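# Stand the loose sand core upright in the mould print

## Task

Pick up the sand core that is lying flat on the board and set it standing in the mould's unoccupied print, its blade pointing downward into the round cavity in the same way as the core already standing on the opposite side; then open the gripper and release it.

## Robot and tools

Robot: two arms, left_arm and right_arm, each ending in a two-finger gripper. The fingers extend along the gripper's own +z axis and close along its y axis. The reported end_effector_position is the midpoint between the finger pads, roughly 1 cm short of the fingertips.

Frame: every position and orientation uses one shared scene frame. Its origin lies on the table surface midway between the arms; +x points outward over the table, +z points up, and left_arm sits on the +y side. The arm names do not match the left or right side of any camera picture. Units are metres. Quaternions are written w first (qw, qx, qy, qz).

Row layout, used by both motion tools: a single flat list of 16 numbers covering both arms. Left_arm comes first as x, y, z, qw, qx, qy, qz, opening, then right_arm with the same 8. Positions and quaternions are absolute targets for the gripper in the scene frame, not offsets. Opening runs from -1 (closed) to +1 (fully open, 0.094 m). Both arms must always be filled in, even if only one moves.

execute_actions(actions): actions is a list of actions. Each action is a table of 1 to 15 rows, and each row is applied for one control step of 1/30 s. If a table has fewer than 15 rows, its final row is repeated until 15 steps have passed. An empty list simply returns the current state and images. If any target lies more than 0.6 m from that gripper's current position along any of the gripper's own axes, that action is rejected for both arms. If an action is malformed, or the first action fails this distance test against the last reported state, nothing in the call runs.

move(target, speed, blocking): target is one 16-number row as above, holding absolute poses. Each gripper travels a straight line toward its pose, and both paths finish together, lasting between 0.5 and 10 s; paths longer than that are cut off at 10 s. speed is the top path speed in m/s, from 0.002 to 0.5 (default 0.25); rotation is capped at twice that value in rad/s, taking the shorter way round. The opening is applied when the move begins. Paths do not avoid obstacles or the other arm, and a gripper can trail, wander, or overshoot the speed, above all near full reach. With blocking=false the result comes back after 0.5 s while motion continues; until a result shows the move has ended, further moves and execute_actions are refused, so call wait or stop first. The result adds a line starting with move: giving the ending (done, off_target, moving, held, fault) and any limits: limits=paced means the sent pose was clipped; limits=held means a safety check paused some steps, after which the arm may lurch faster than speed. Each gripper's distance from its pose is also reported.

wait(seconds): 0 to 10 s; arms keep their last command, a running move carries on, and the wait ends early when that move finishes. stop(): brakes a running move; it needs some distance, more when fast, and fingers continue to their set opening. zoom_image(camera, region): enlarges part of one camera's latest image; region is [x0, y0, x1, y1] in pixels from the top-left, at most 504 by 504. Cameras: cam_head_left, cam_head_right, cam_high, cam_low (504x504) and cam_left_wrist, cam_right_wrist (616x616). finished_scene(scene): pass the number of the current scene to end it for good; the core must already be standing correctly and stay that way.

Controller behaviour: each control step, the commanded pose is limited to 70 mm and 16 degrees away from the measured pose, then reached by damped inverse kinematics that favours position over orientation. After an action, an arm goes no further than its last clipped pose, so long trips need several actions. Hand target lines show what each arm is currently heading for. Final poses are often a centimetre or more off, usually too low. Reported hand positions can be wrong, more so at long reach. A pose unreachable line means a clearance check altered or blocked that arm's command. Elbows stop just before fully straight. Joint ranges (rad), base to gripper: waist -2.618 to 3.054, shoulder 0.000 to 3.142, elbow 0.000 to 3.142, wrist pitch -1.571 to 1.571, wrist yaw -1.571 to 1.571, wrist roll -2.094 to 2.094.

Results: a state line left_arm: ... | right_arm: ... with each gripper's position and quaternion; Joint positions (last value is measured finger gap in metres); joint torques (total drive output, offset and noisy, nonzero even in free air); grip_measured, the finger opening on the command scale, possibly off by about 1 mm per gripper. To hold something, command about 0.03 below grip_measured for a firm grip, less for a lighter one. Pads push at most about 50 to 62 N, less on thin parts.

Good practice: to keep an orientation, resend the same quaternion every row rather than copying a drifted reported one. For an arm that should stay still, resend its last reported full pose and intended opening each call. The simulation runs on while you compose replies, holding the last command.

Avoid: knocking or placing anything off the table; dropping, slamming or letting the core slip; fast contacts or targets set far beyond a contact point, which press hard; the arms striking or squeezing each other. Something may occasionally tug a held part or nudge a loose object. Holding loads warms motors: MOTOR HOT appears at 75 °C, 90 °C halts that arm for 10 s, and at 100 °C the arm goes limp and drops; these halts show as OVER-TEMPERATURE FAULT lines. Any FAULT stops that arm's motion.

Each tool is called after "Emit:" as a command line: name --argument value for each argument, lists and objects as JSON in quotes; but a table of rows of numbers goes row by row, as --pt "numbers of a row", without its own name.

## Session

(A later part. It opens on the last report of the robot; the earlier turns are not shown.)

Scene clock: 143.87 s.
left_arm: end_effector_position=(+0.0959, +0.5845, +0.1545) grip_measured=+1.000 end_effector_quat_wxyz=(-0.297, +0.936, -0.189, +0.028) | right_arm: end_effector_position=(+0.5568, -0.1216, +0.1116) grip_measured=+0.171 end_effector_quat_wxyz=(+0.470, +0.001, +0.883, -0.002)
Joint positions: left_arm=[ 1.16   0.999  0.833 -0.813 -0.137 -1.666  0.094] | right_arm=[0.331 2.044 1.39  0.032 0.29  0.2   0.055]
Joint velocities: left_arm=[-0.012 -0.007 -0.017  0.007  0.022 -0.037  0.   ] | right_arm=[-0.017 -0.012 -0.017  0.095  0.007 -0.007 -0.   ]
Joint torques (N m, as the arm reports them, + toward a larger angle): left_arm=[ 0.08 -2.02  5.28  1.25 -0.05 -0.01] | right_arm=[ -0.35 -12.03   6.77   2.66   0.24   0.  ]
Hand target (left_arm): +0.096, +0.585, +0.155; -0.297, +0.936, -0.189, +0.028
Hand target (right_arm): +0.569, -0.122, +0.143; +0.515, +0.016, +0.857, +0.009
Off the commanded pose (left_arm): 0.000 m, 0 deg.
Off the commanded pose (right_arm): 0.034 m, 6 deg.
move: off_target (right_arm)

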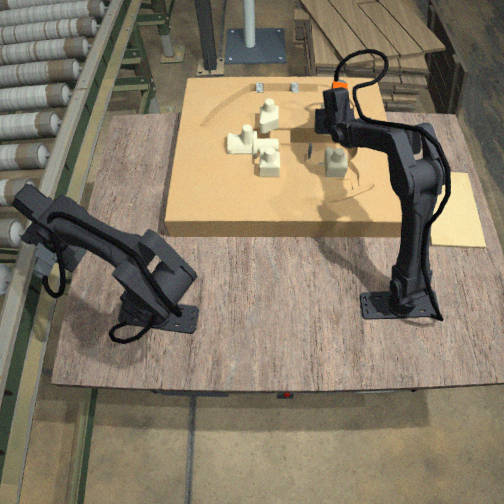

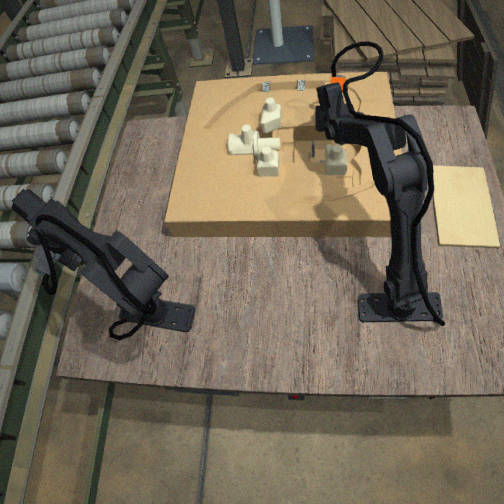

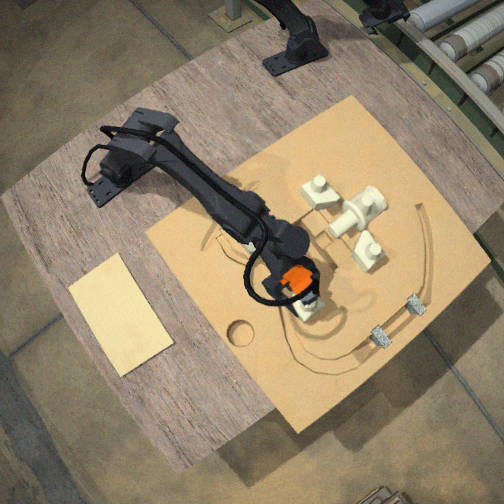

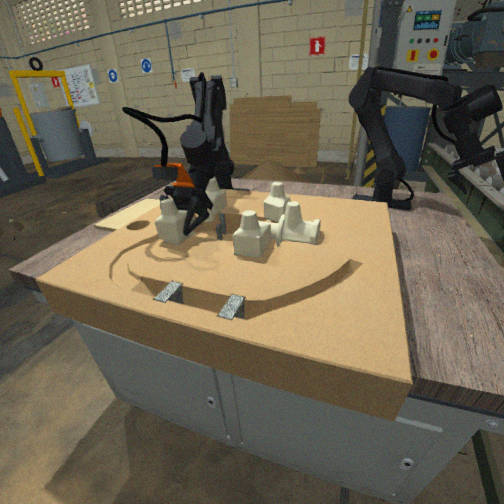

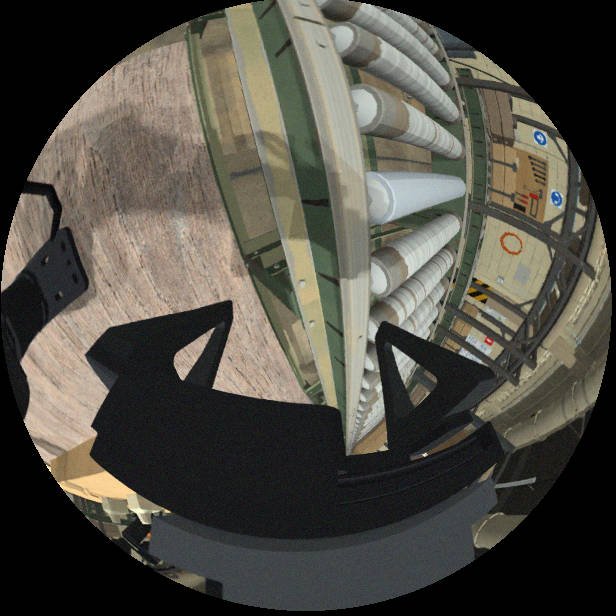

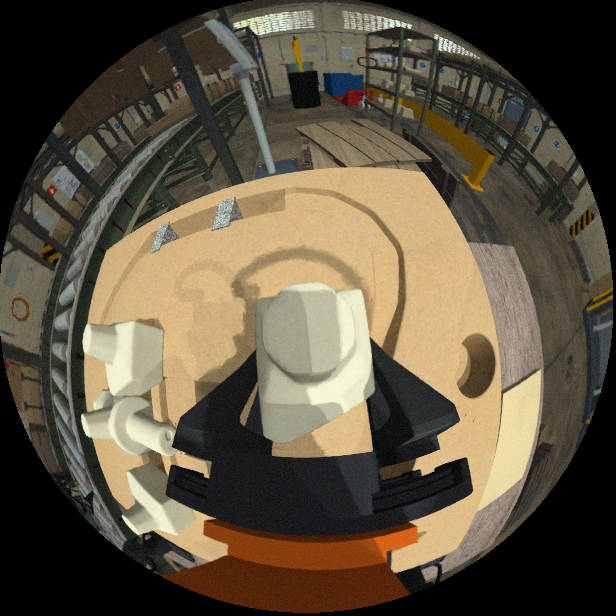

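Going in; ~7 mm more.

Emit:
move --target '[0.0959,0.5845,0.1545,-0.297,0.936,-0.189,0.028,1, 0.569,-0.121,0.126,0.510,0.016,0.860,0.010,0.14]' --speed 0.012

Emit:
zoom_image --camera "cam_low" --region '[130, 170, 230, 260]'

Scene clock: 150.33 s.
left_arm: end_effector_position=(+0.0959, +0.5845, +0.1545) grip_measured=+1.000 end_effector_quat_wxyz=(-0.297, +0.936, -0.189, +0.028) | right_arm: end_effector_position=(+0.5565, -0.1223, +0.1034) grip_measured=+0.171 end_effector_quat_wxyz=(+0.471, +0.002, +0.882, -0.003)
Joint positions: left_arm=[ 1.16   0.999  0.833 -0.813 -0.137 -1.666  0.094] | right_arm=[0.331 2.056 1.369 0.067 0.293 0.2   0.055]
Joint velocities: left_arm=[-0.002 -0.007  0.002 -0.051 -0.037  0.007  0.   ] | right_arm=[ 0.007  0.007  0.007 -0.037  0.007 -0.022 -0.   ]
Joint torques (N m, as the arm reports them, + toward a larger angle): left_arm=[-0.02 -2.1   5.3   1.27 -0.07 -0.01] | right_arm=[ -0.33 -11.34   6.44   2.63   0.17   0.04]
Hand target (left_arm): +0.096, +0.585, +0.155; -0.297, +0.936, -0.189, +0.028
Hand target (right_arm): +0.568, -0.122, +0.127; +0.509, +0.016, +0.860, +0.009
Off the commanded pose (left_arm): 0.000 m, 0 deg.
Off the commanded pose (right_arm): 0.026 m, 6 deg.
move: off_target (right_arm)

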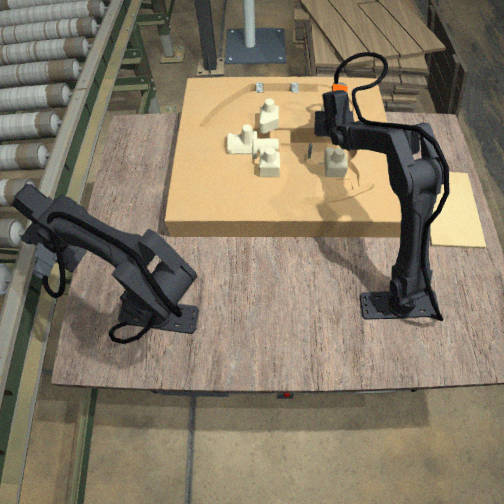

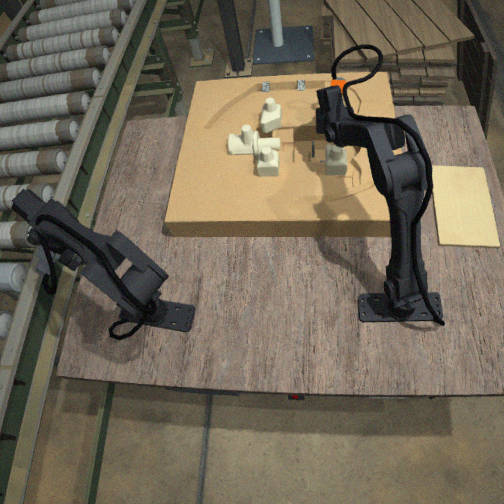

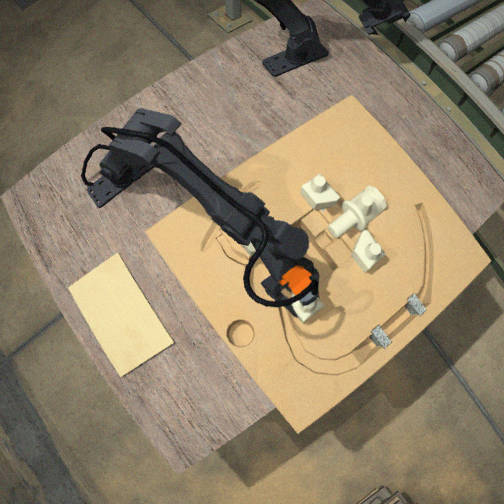

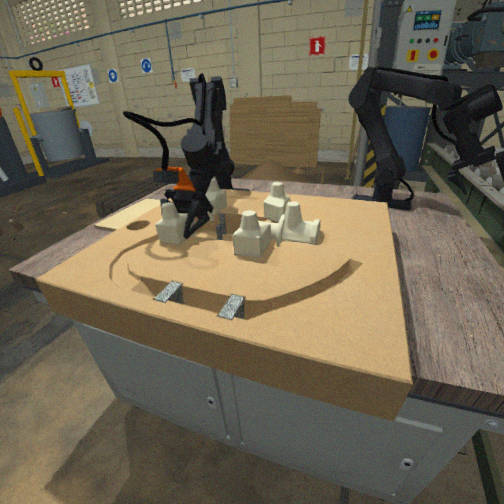

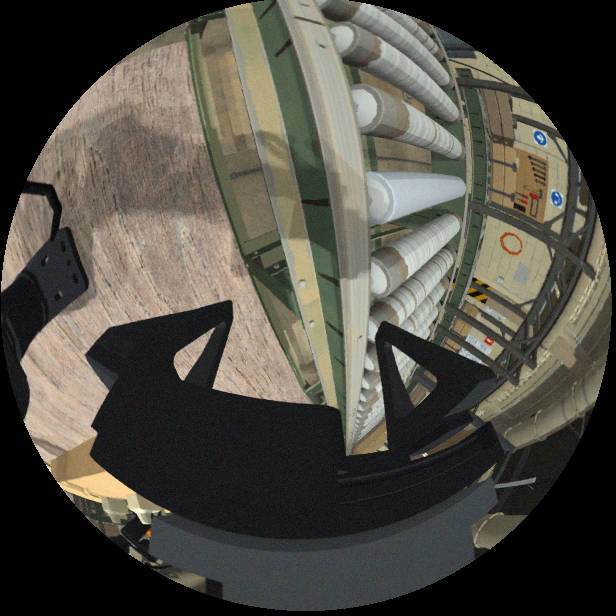

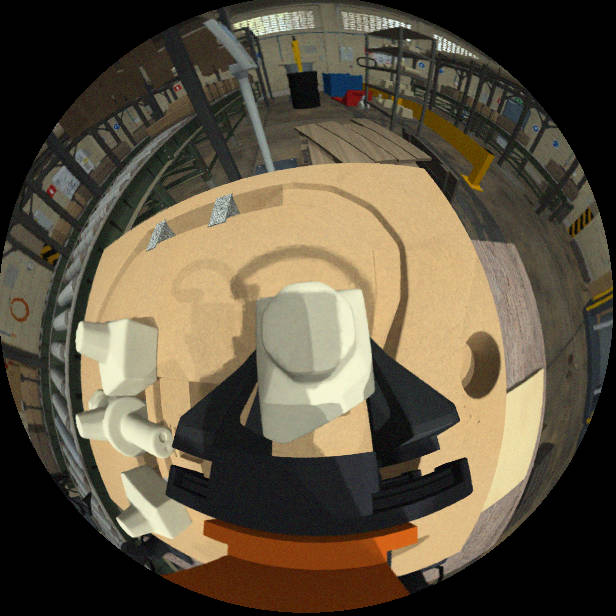

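Region (130, 170, 230, 260) of cam_low's 504x504 image, scaled by 5.040, with more detail than that image has; it fills the top 454 rows of this view, and the rest is white.

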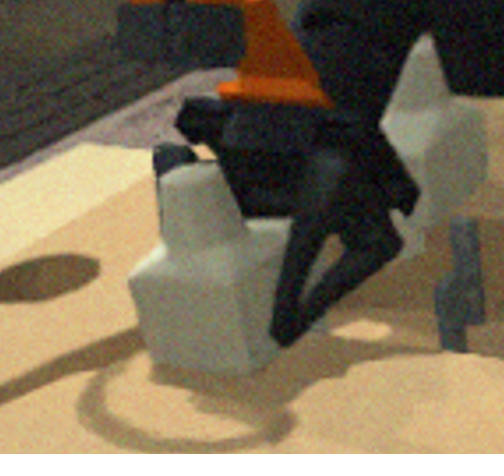

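Emit:
move --target '[0.0959,0.5845,0.1545,-0.297,0.936,-0.189,0.028,1, 0.564,-0.121,0.114,0.495,0.012,0.869,0.008,0.14]' --speed 0.015

Emit:
move --target '[0.0959,0.5845,0.1545,-0.297,0.936,-0.189,0.028,1, 0.564,-0.121,0.114,0.495,0.012,0.869,0.008,0.6]' --speed 0.015

Emit:
move --target '[0.0959,0.5845,0.1545,-0.297,0.936,-0.189,0.028,1, 0.54,-0.121,0.25,0.48,0.0,0.877,0.0,0.6]' --speed 0.12

Emit:
zoom_image --camera "cam_low" --region '[130, 170, 280, 270]'

Scene clock: 156.67 s.
left_arm: end_effector_position=(+0.0959, +0.5845, +0.1545) grip_measured=+1.000 end_effector_quat_wxyz=(-0.297, +0.936, -0.189, +0.028) | right_arm: end_effector_position=(+0.5563, -0.1223, +0.1031) grip_measured=+0.171 end_effector_quat_wxyz=(+0.471, +0.002, +0.882, -0.003)
Joint positions: left_arm=[ 1.16   0.999  0.833 -0.813 -0.137 -1.666  0.094] | right_arm=[0.331 2.056 1.369 0.066 0.293 0.2   0.055]
Joint velocities: left_arm=[ 0.002 -0.022 -0.017 -0.022 -0.066  0.037  0.   ] | right_arm=[ 0.002  0.017 -0.012  0.007 -0.081 -0.066  0.   ]
Joint torques (N m, as the arm reports them, + toward a larger angle): left_arm=[ 0.08 -1.92  5.2   1.3  -0.04 -0.01] | right_arm=[ -0.25 -10.62   5.91   2.43   0.1    0.06]
Hand target (left_arm): +0.096, +0.585, +0.154; -0.297, +0.936, -0.189, +0.028
Hand target (right_arm): +0.564, -0.121, +0.114; +0.494, +0.012, +0.869, +0.007
Off the commanded pose (left_arm): 0.000 m, 0 deg.
Off the commanded pose (right_arm): 0.013 m, 4 deg.
move: off_target (right_arm)

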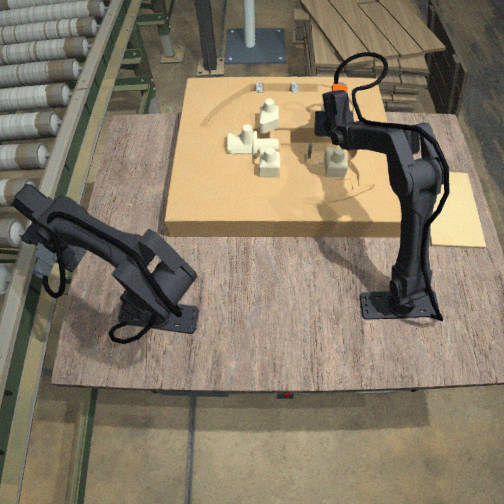

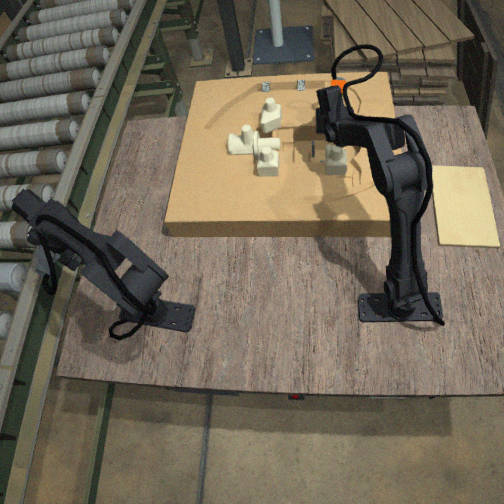

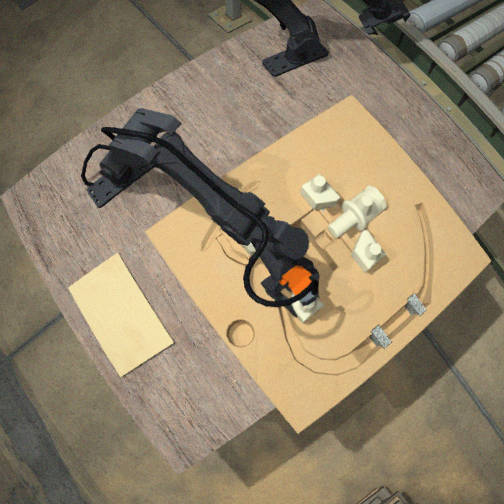

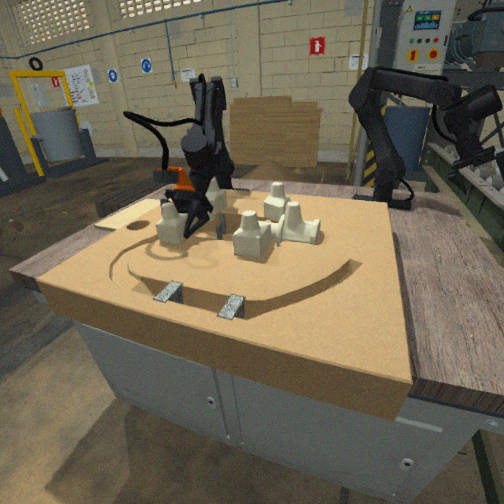

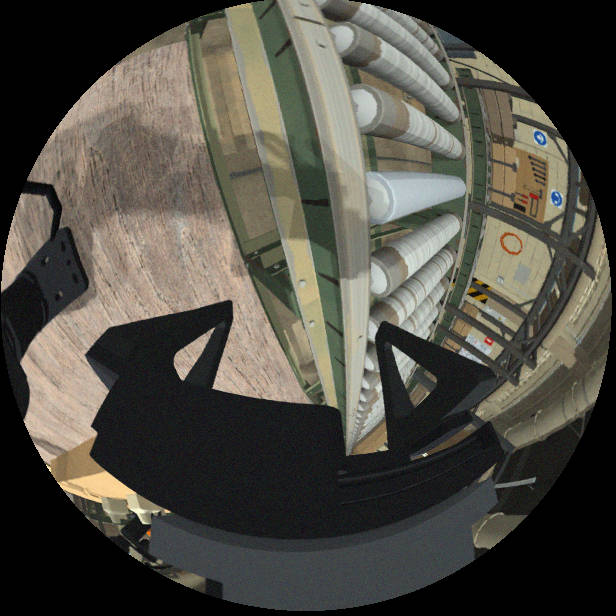

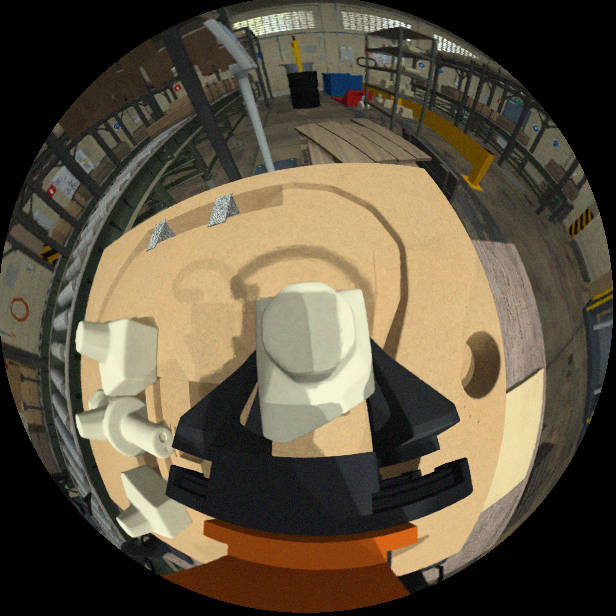

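Scene clock: 159.00 s.
left_arm: end_effector_position=(+0.0959, +0.5845, +0.1545) grip_measured=+1.000 end_effector_quat_wxyz=(-0.297, +0.936, -0.189, +0.028) | right_arm: end_effector_position=(+0.5621, -0.1202, +0.1120) grip_measured=+0.599 end_effector_quat_wxyz=(+0.489, +0.005, +0.872, +0.004)
Joint positions: left_arm=[ 1.16   0.999  0.833 -0.813 -0.137 -1.666  0.094] | right_arm=[0.331 2.056 1.369 0.111 0.293 0.2   0.075]
Joint velocities: left_arm=[ 0.002 -0.007  0.002  0.051 -0.007  0.007  0.   ] | right_arm=[ 0.007  0.002 -0.017 -0.037  0.022 -0.022  0.002]
Joint torques (N m, as the arm reports them, + toward a larger angle): left_arm=[ 0.13 -2.05  5.26  1.26 -0.06 -0.02] | right_arm=[ -0.25 -10.48   6.01   2.     0.09   0.06]
Hand target (left_arm): +0.096, +0.585, +0.155; -0.297, +0.936, -0.189, +0.028
Hand target (right_arm): +0.564, -0.121, +0.114; +0.495, +0.012, +0.869, +0.008
Off the commanded pose (left_arm): 0.000 m, 0 deg.
Off the commanded pose (right_arm): 0.003 m, 1 deg.
move: done

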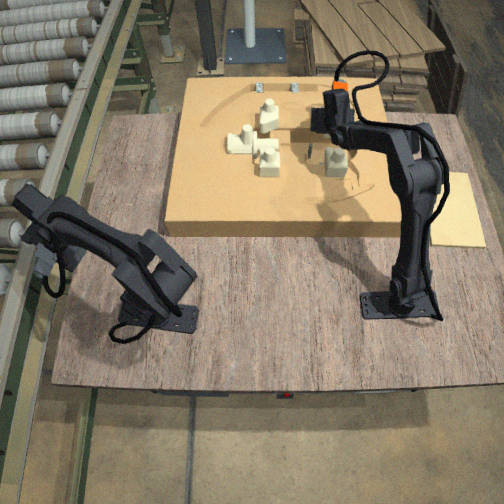

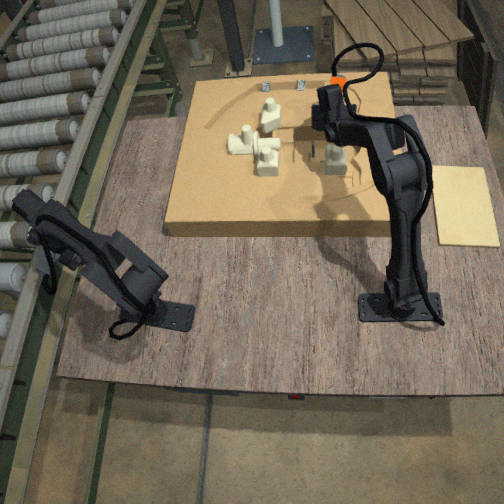

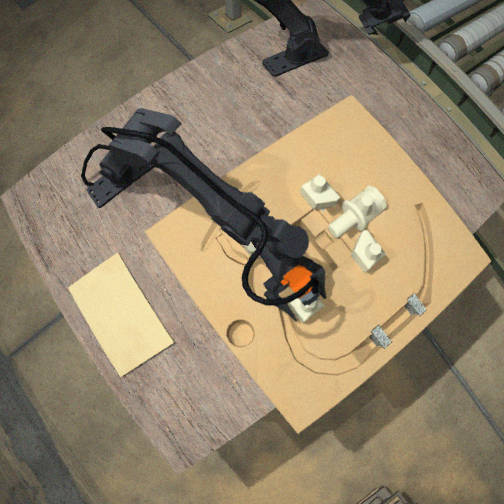

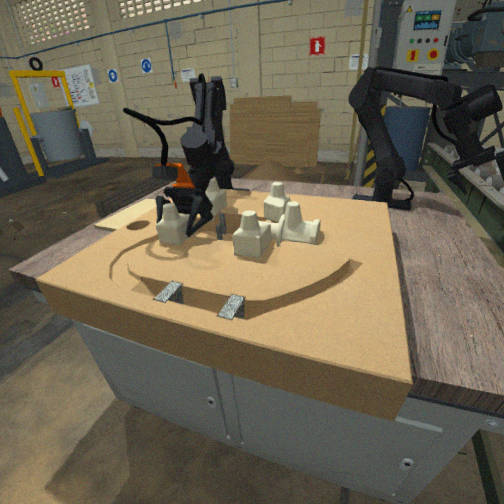

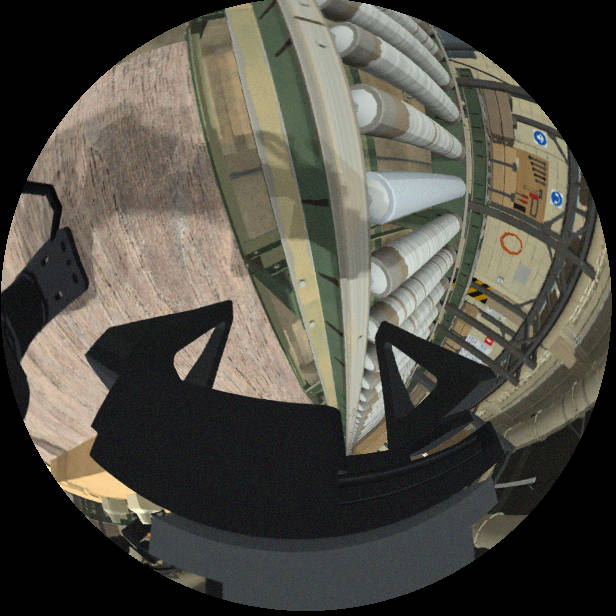

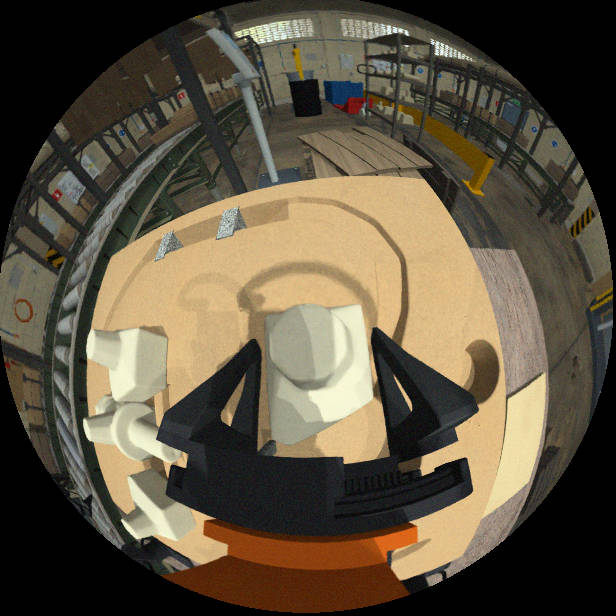

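Scene clock: 160.83 s.
left_arm: end_effector_position=(+0.0959, +0.5845, +0.1545) grip_measured=+1.000 end_effector_quat_wxyz=(-0.297, +0.936, -0.189, +0.028) | right_arm: end_effector_position=(+0.5415, -0.1237, +0.2222) grip_measured=+0.599 end_effector_quat_wxyz=(+0.457, -0.004, +0.890, -0.006)
Joint positions: left_arm=[ 1.16   0.999  0.833 -0.813 -0.137 -1.666  0.094] | right_arm=[ 0.338  1.912  1.678 -0.42   0.293  0.2    0.075]
Joint velocities: left_arm=[-0.007  0.012  0.022  0.007  0.007 -0.007  0.   ] | right_arm=[ 0.002  0.002 -0.002 -0.037  0.007  0.022 -0.   ]
Joint torques (N m, as the arm reports them, + toward a larger angle): left_arm=[ 0.   -1.97  5.28  1.29 -0.09  0.  ] | right_arm=[  0.57 -11.99   8.54   1.74   0.21  -0.01]
Hand target (left_arm): +0.096, +0.585, +0.154; -0.297, +0.936, -0.189, +0.028
Hand target (right_arm): +0.541, -0.121, +0.250; +0.480, +0.000, +0.877, +0.000
Off the commanded pose (left_arm): 0.000 m, 0 deg.
Off the commanded pose (right_arm): 0.028 m, 3 deg.
move: off_target (right_arm)

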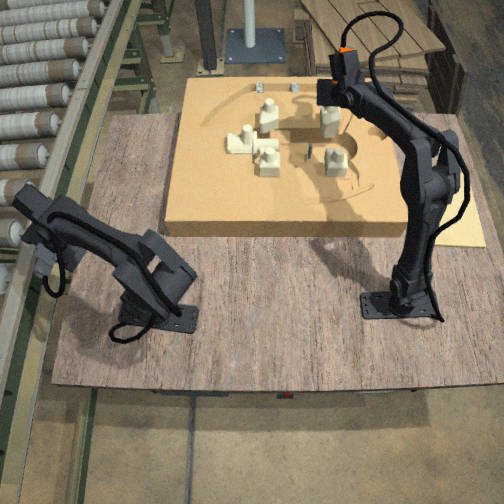

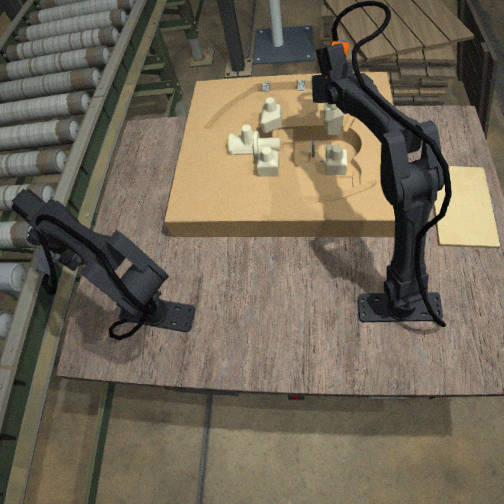

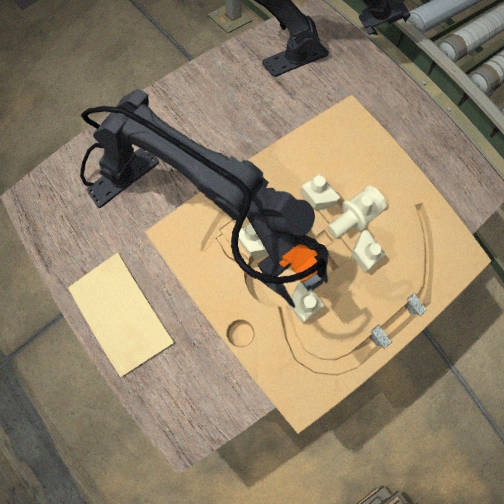

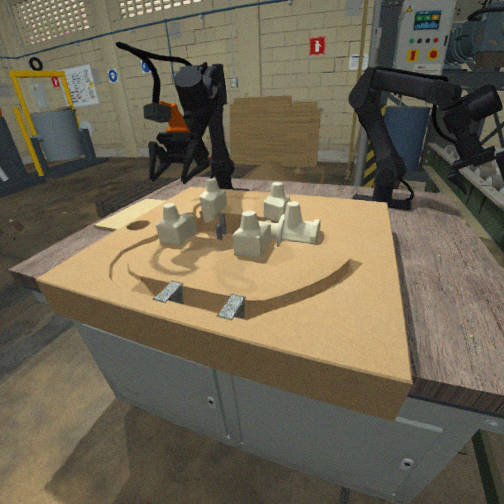

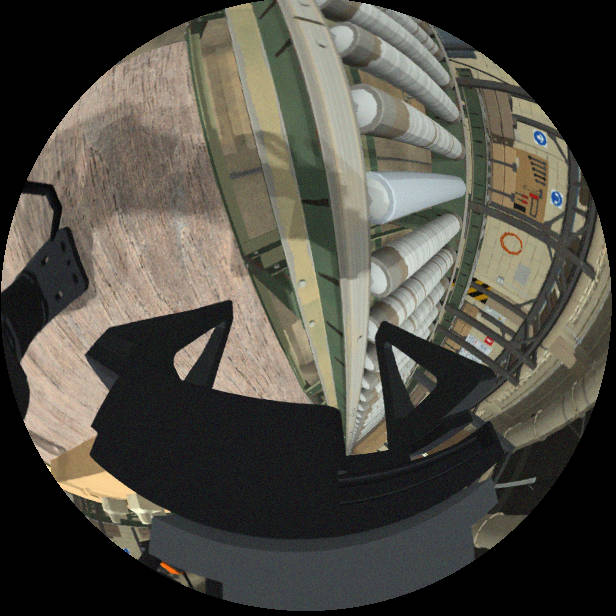

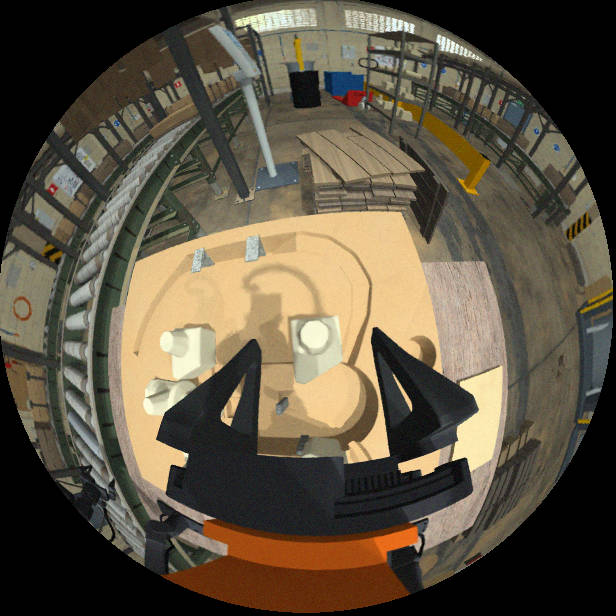

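Region (130, 170, 280, 270) of cam_low's 504x504 image, scaled by 3.360, with more detail than that image has.

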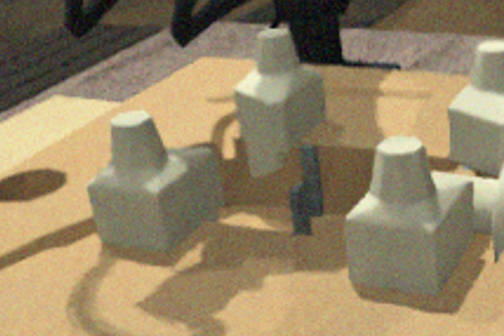

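Emit:
finished_scene --scene 1

The scene is finished: the task was done.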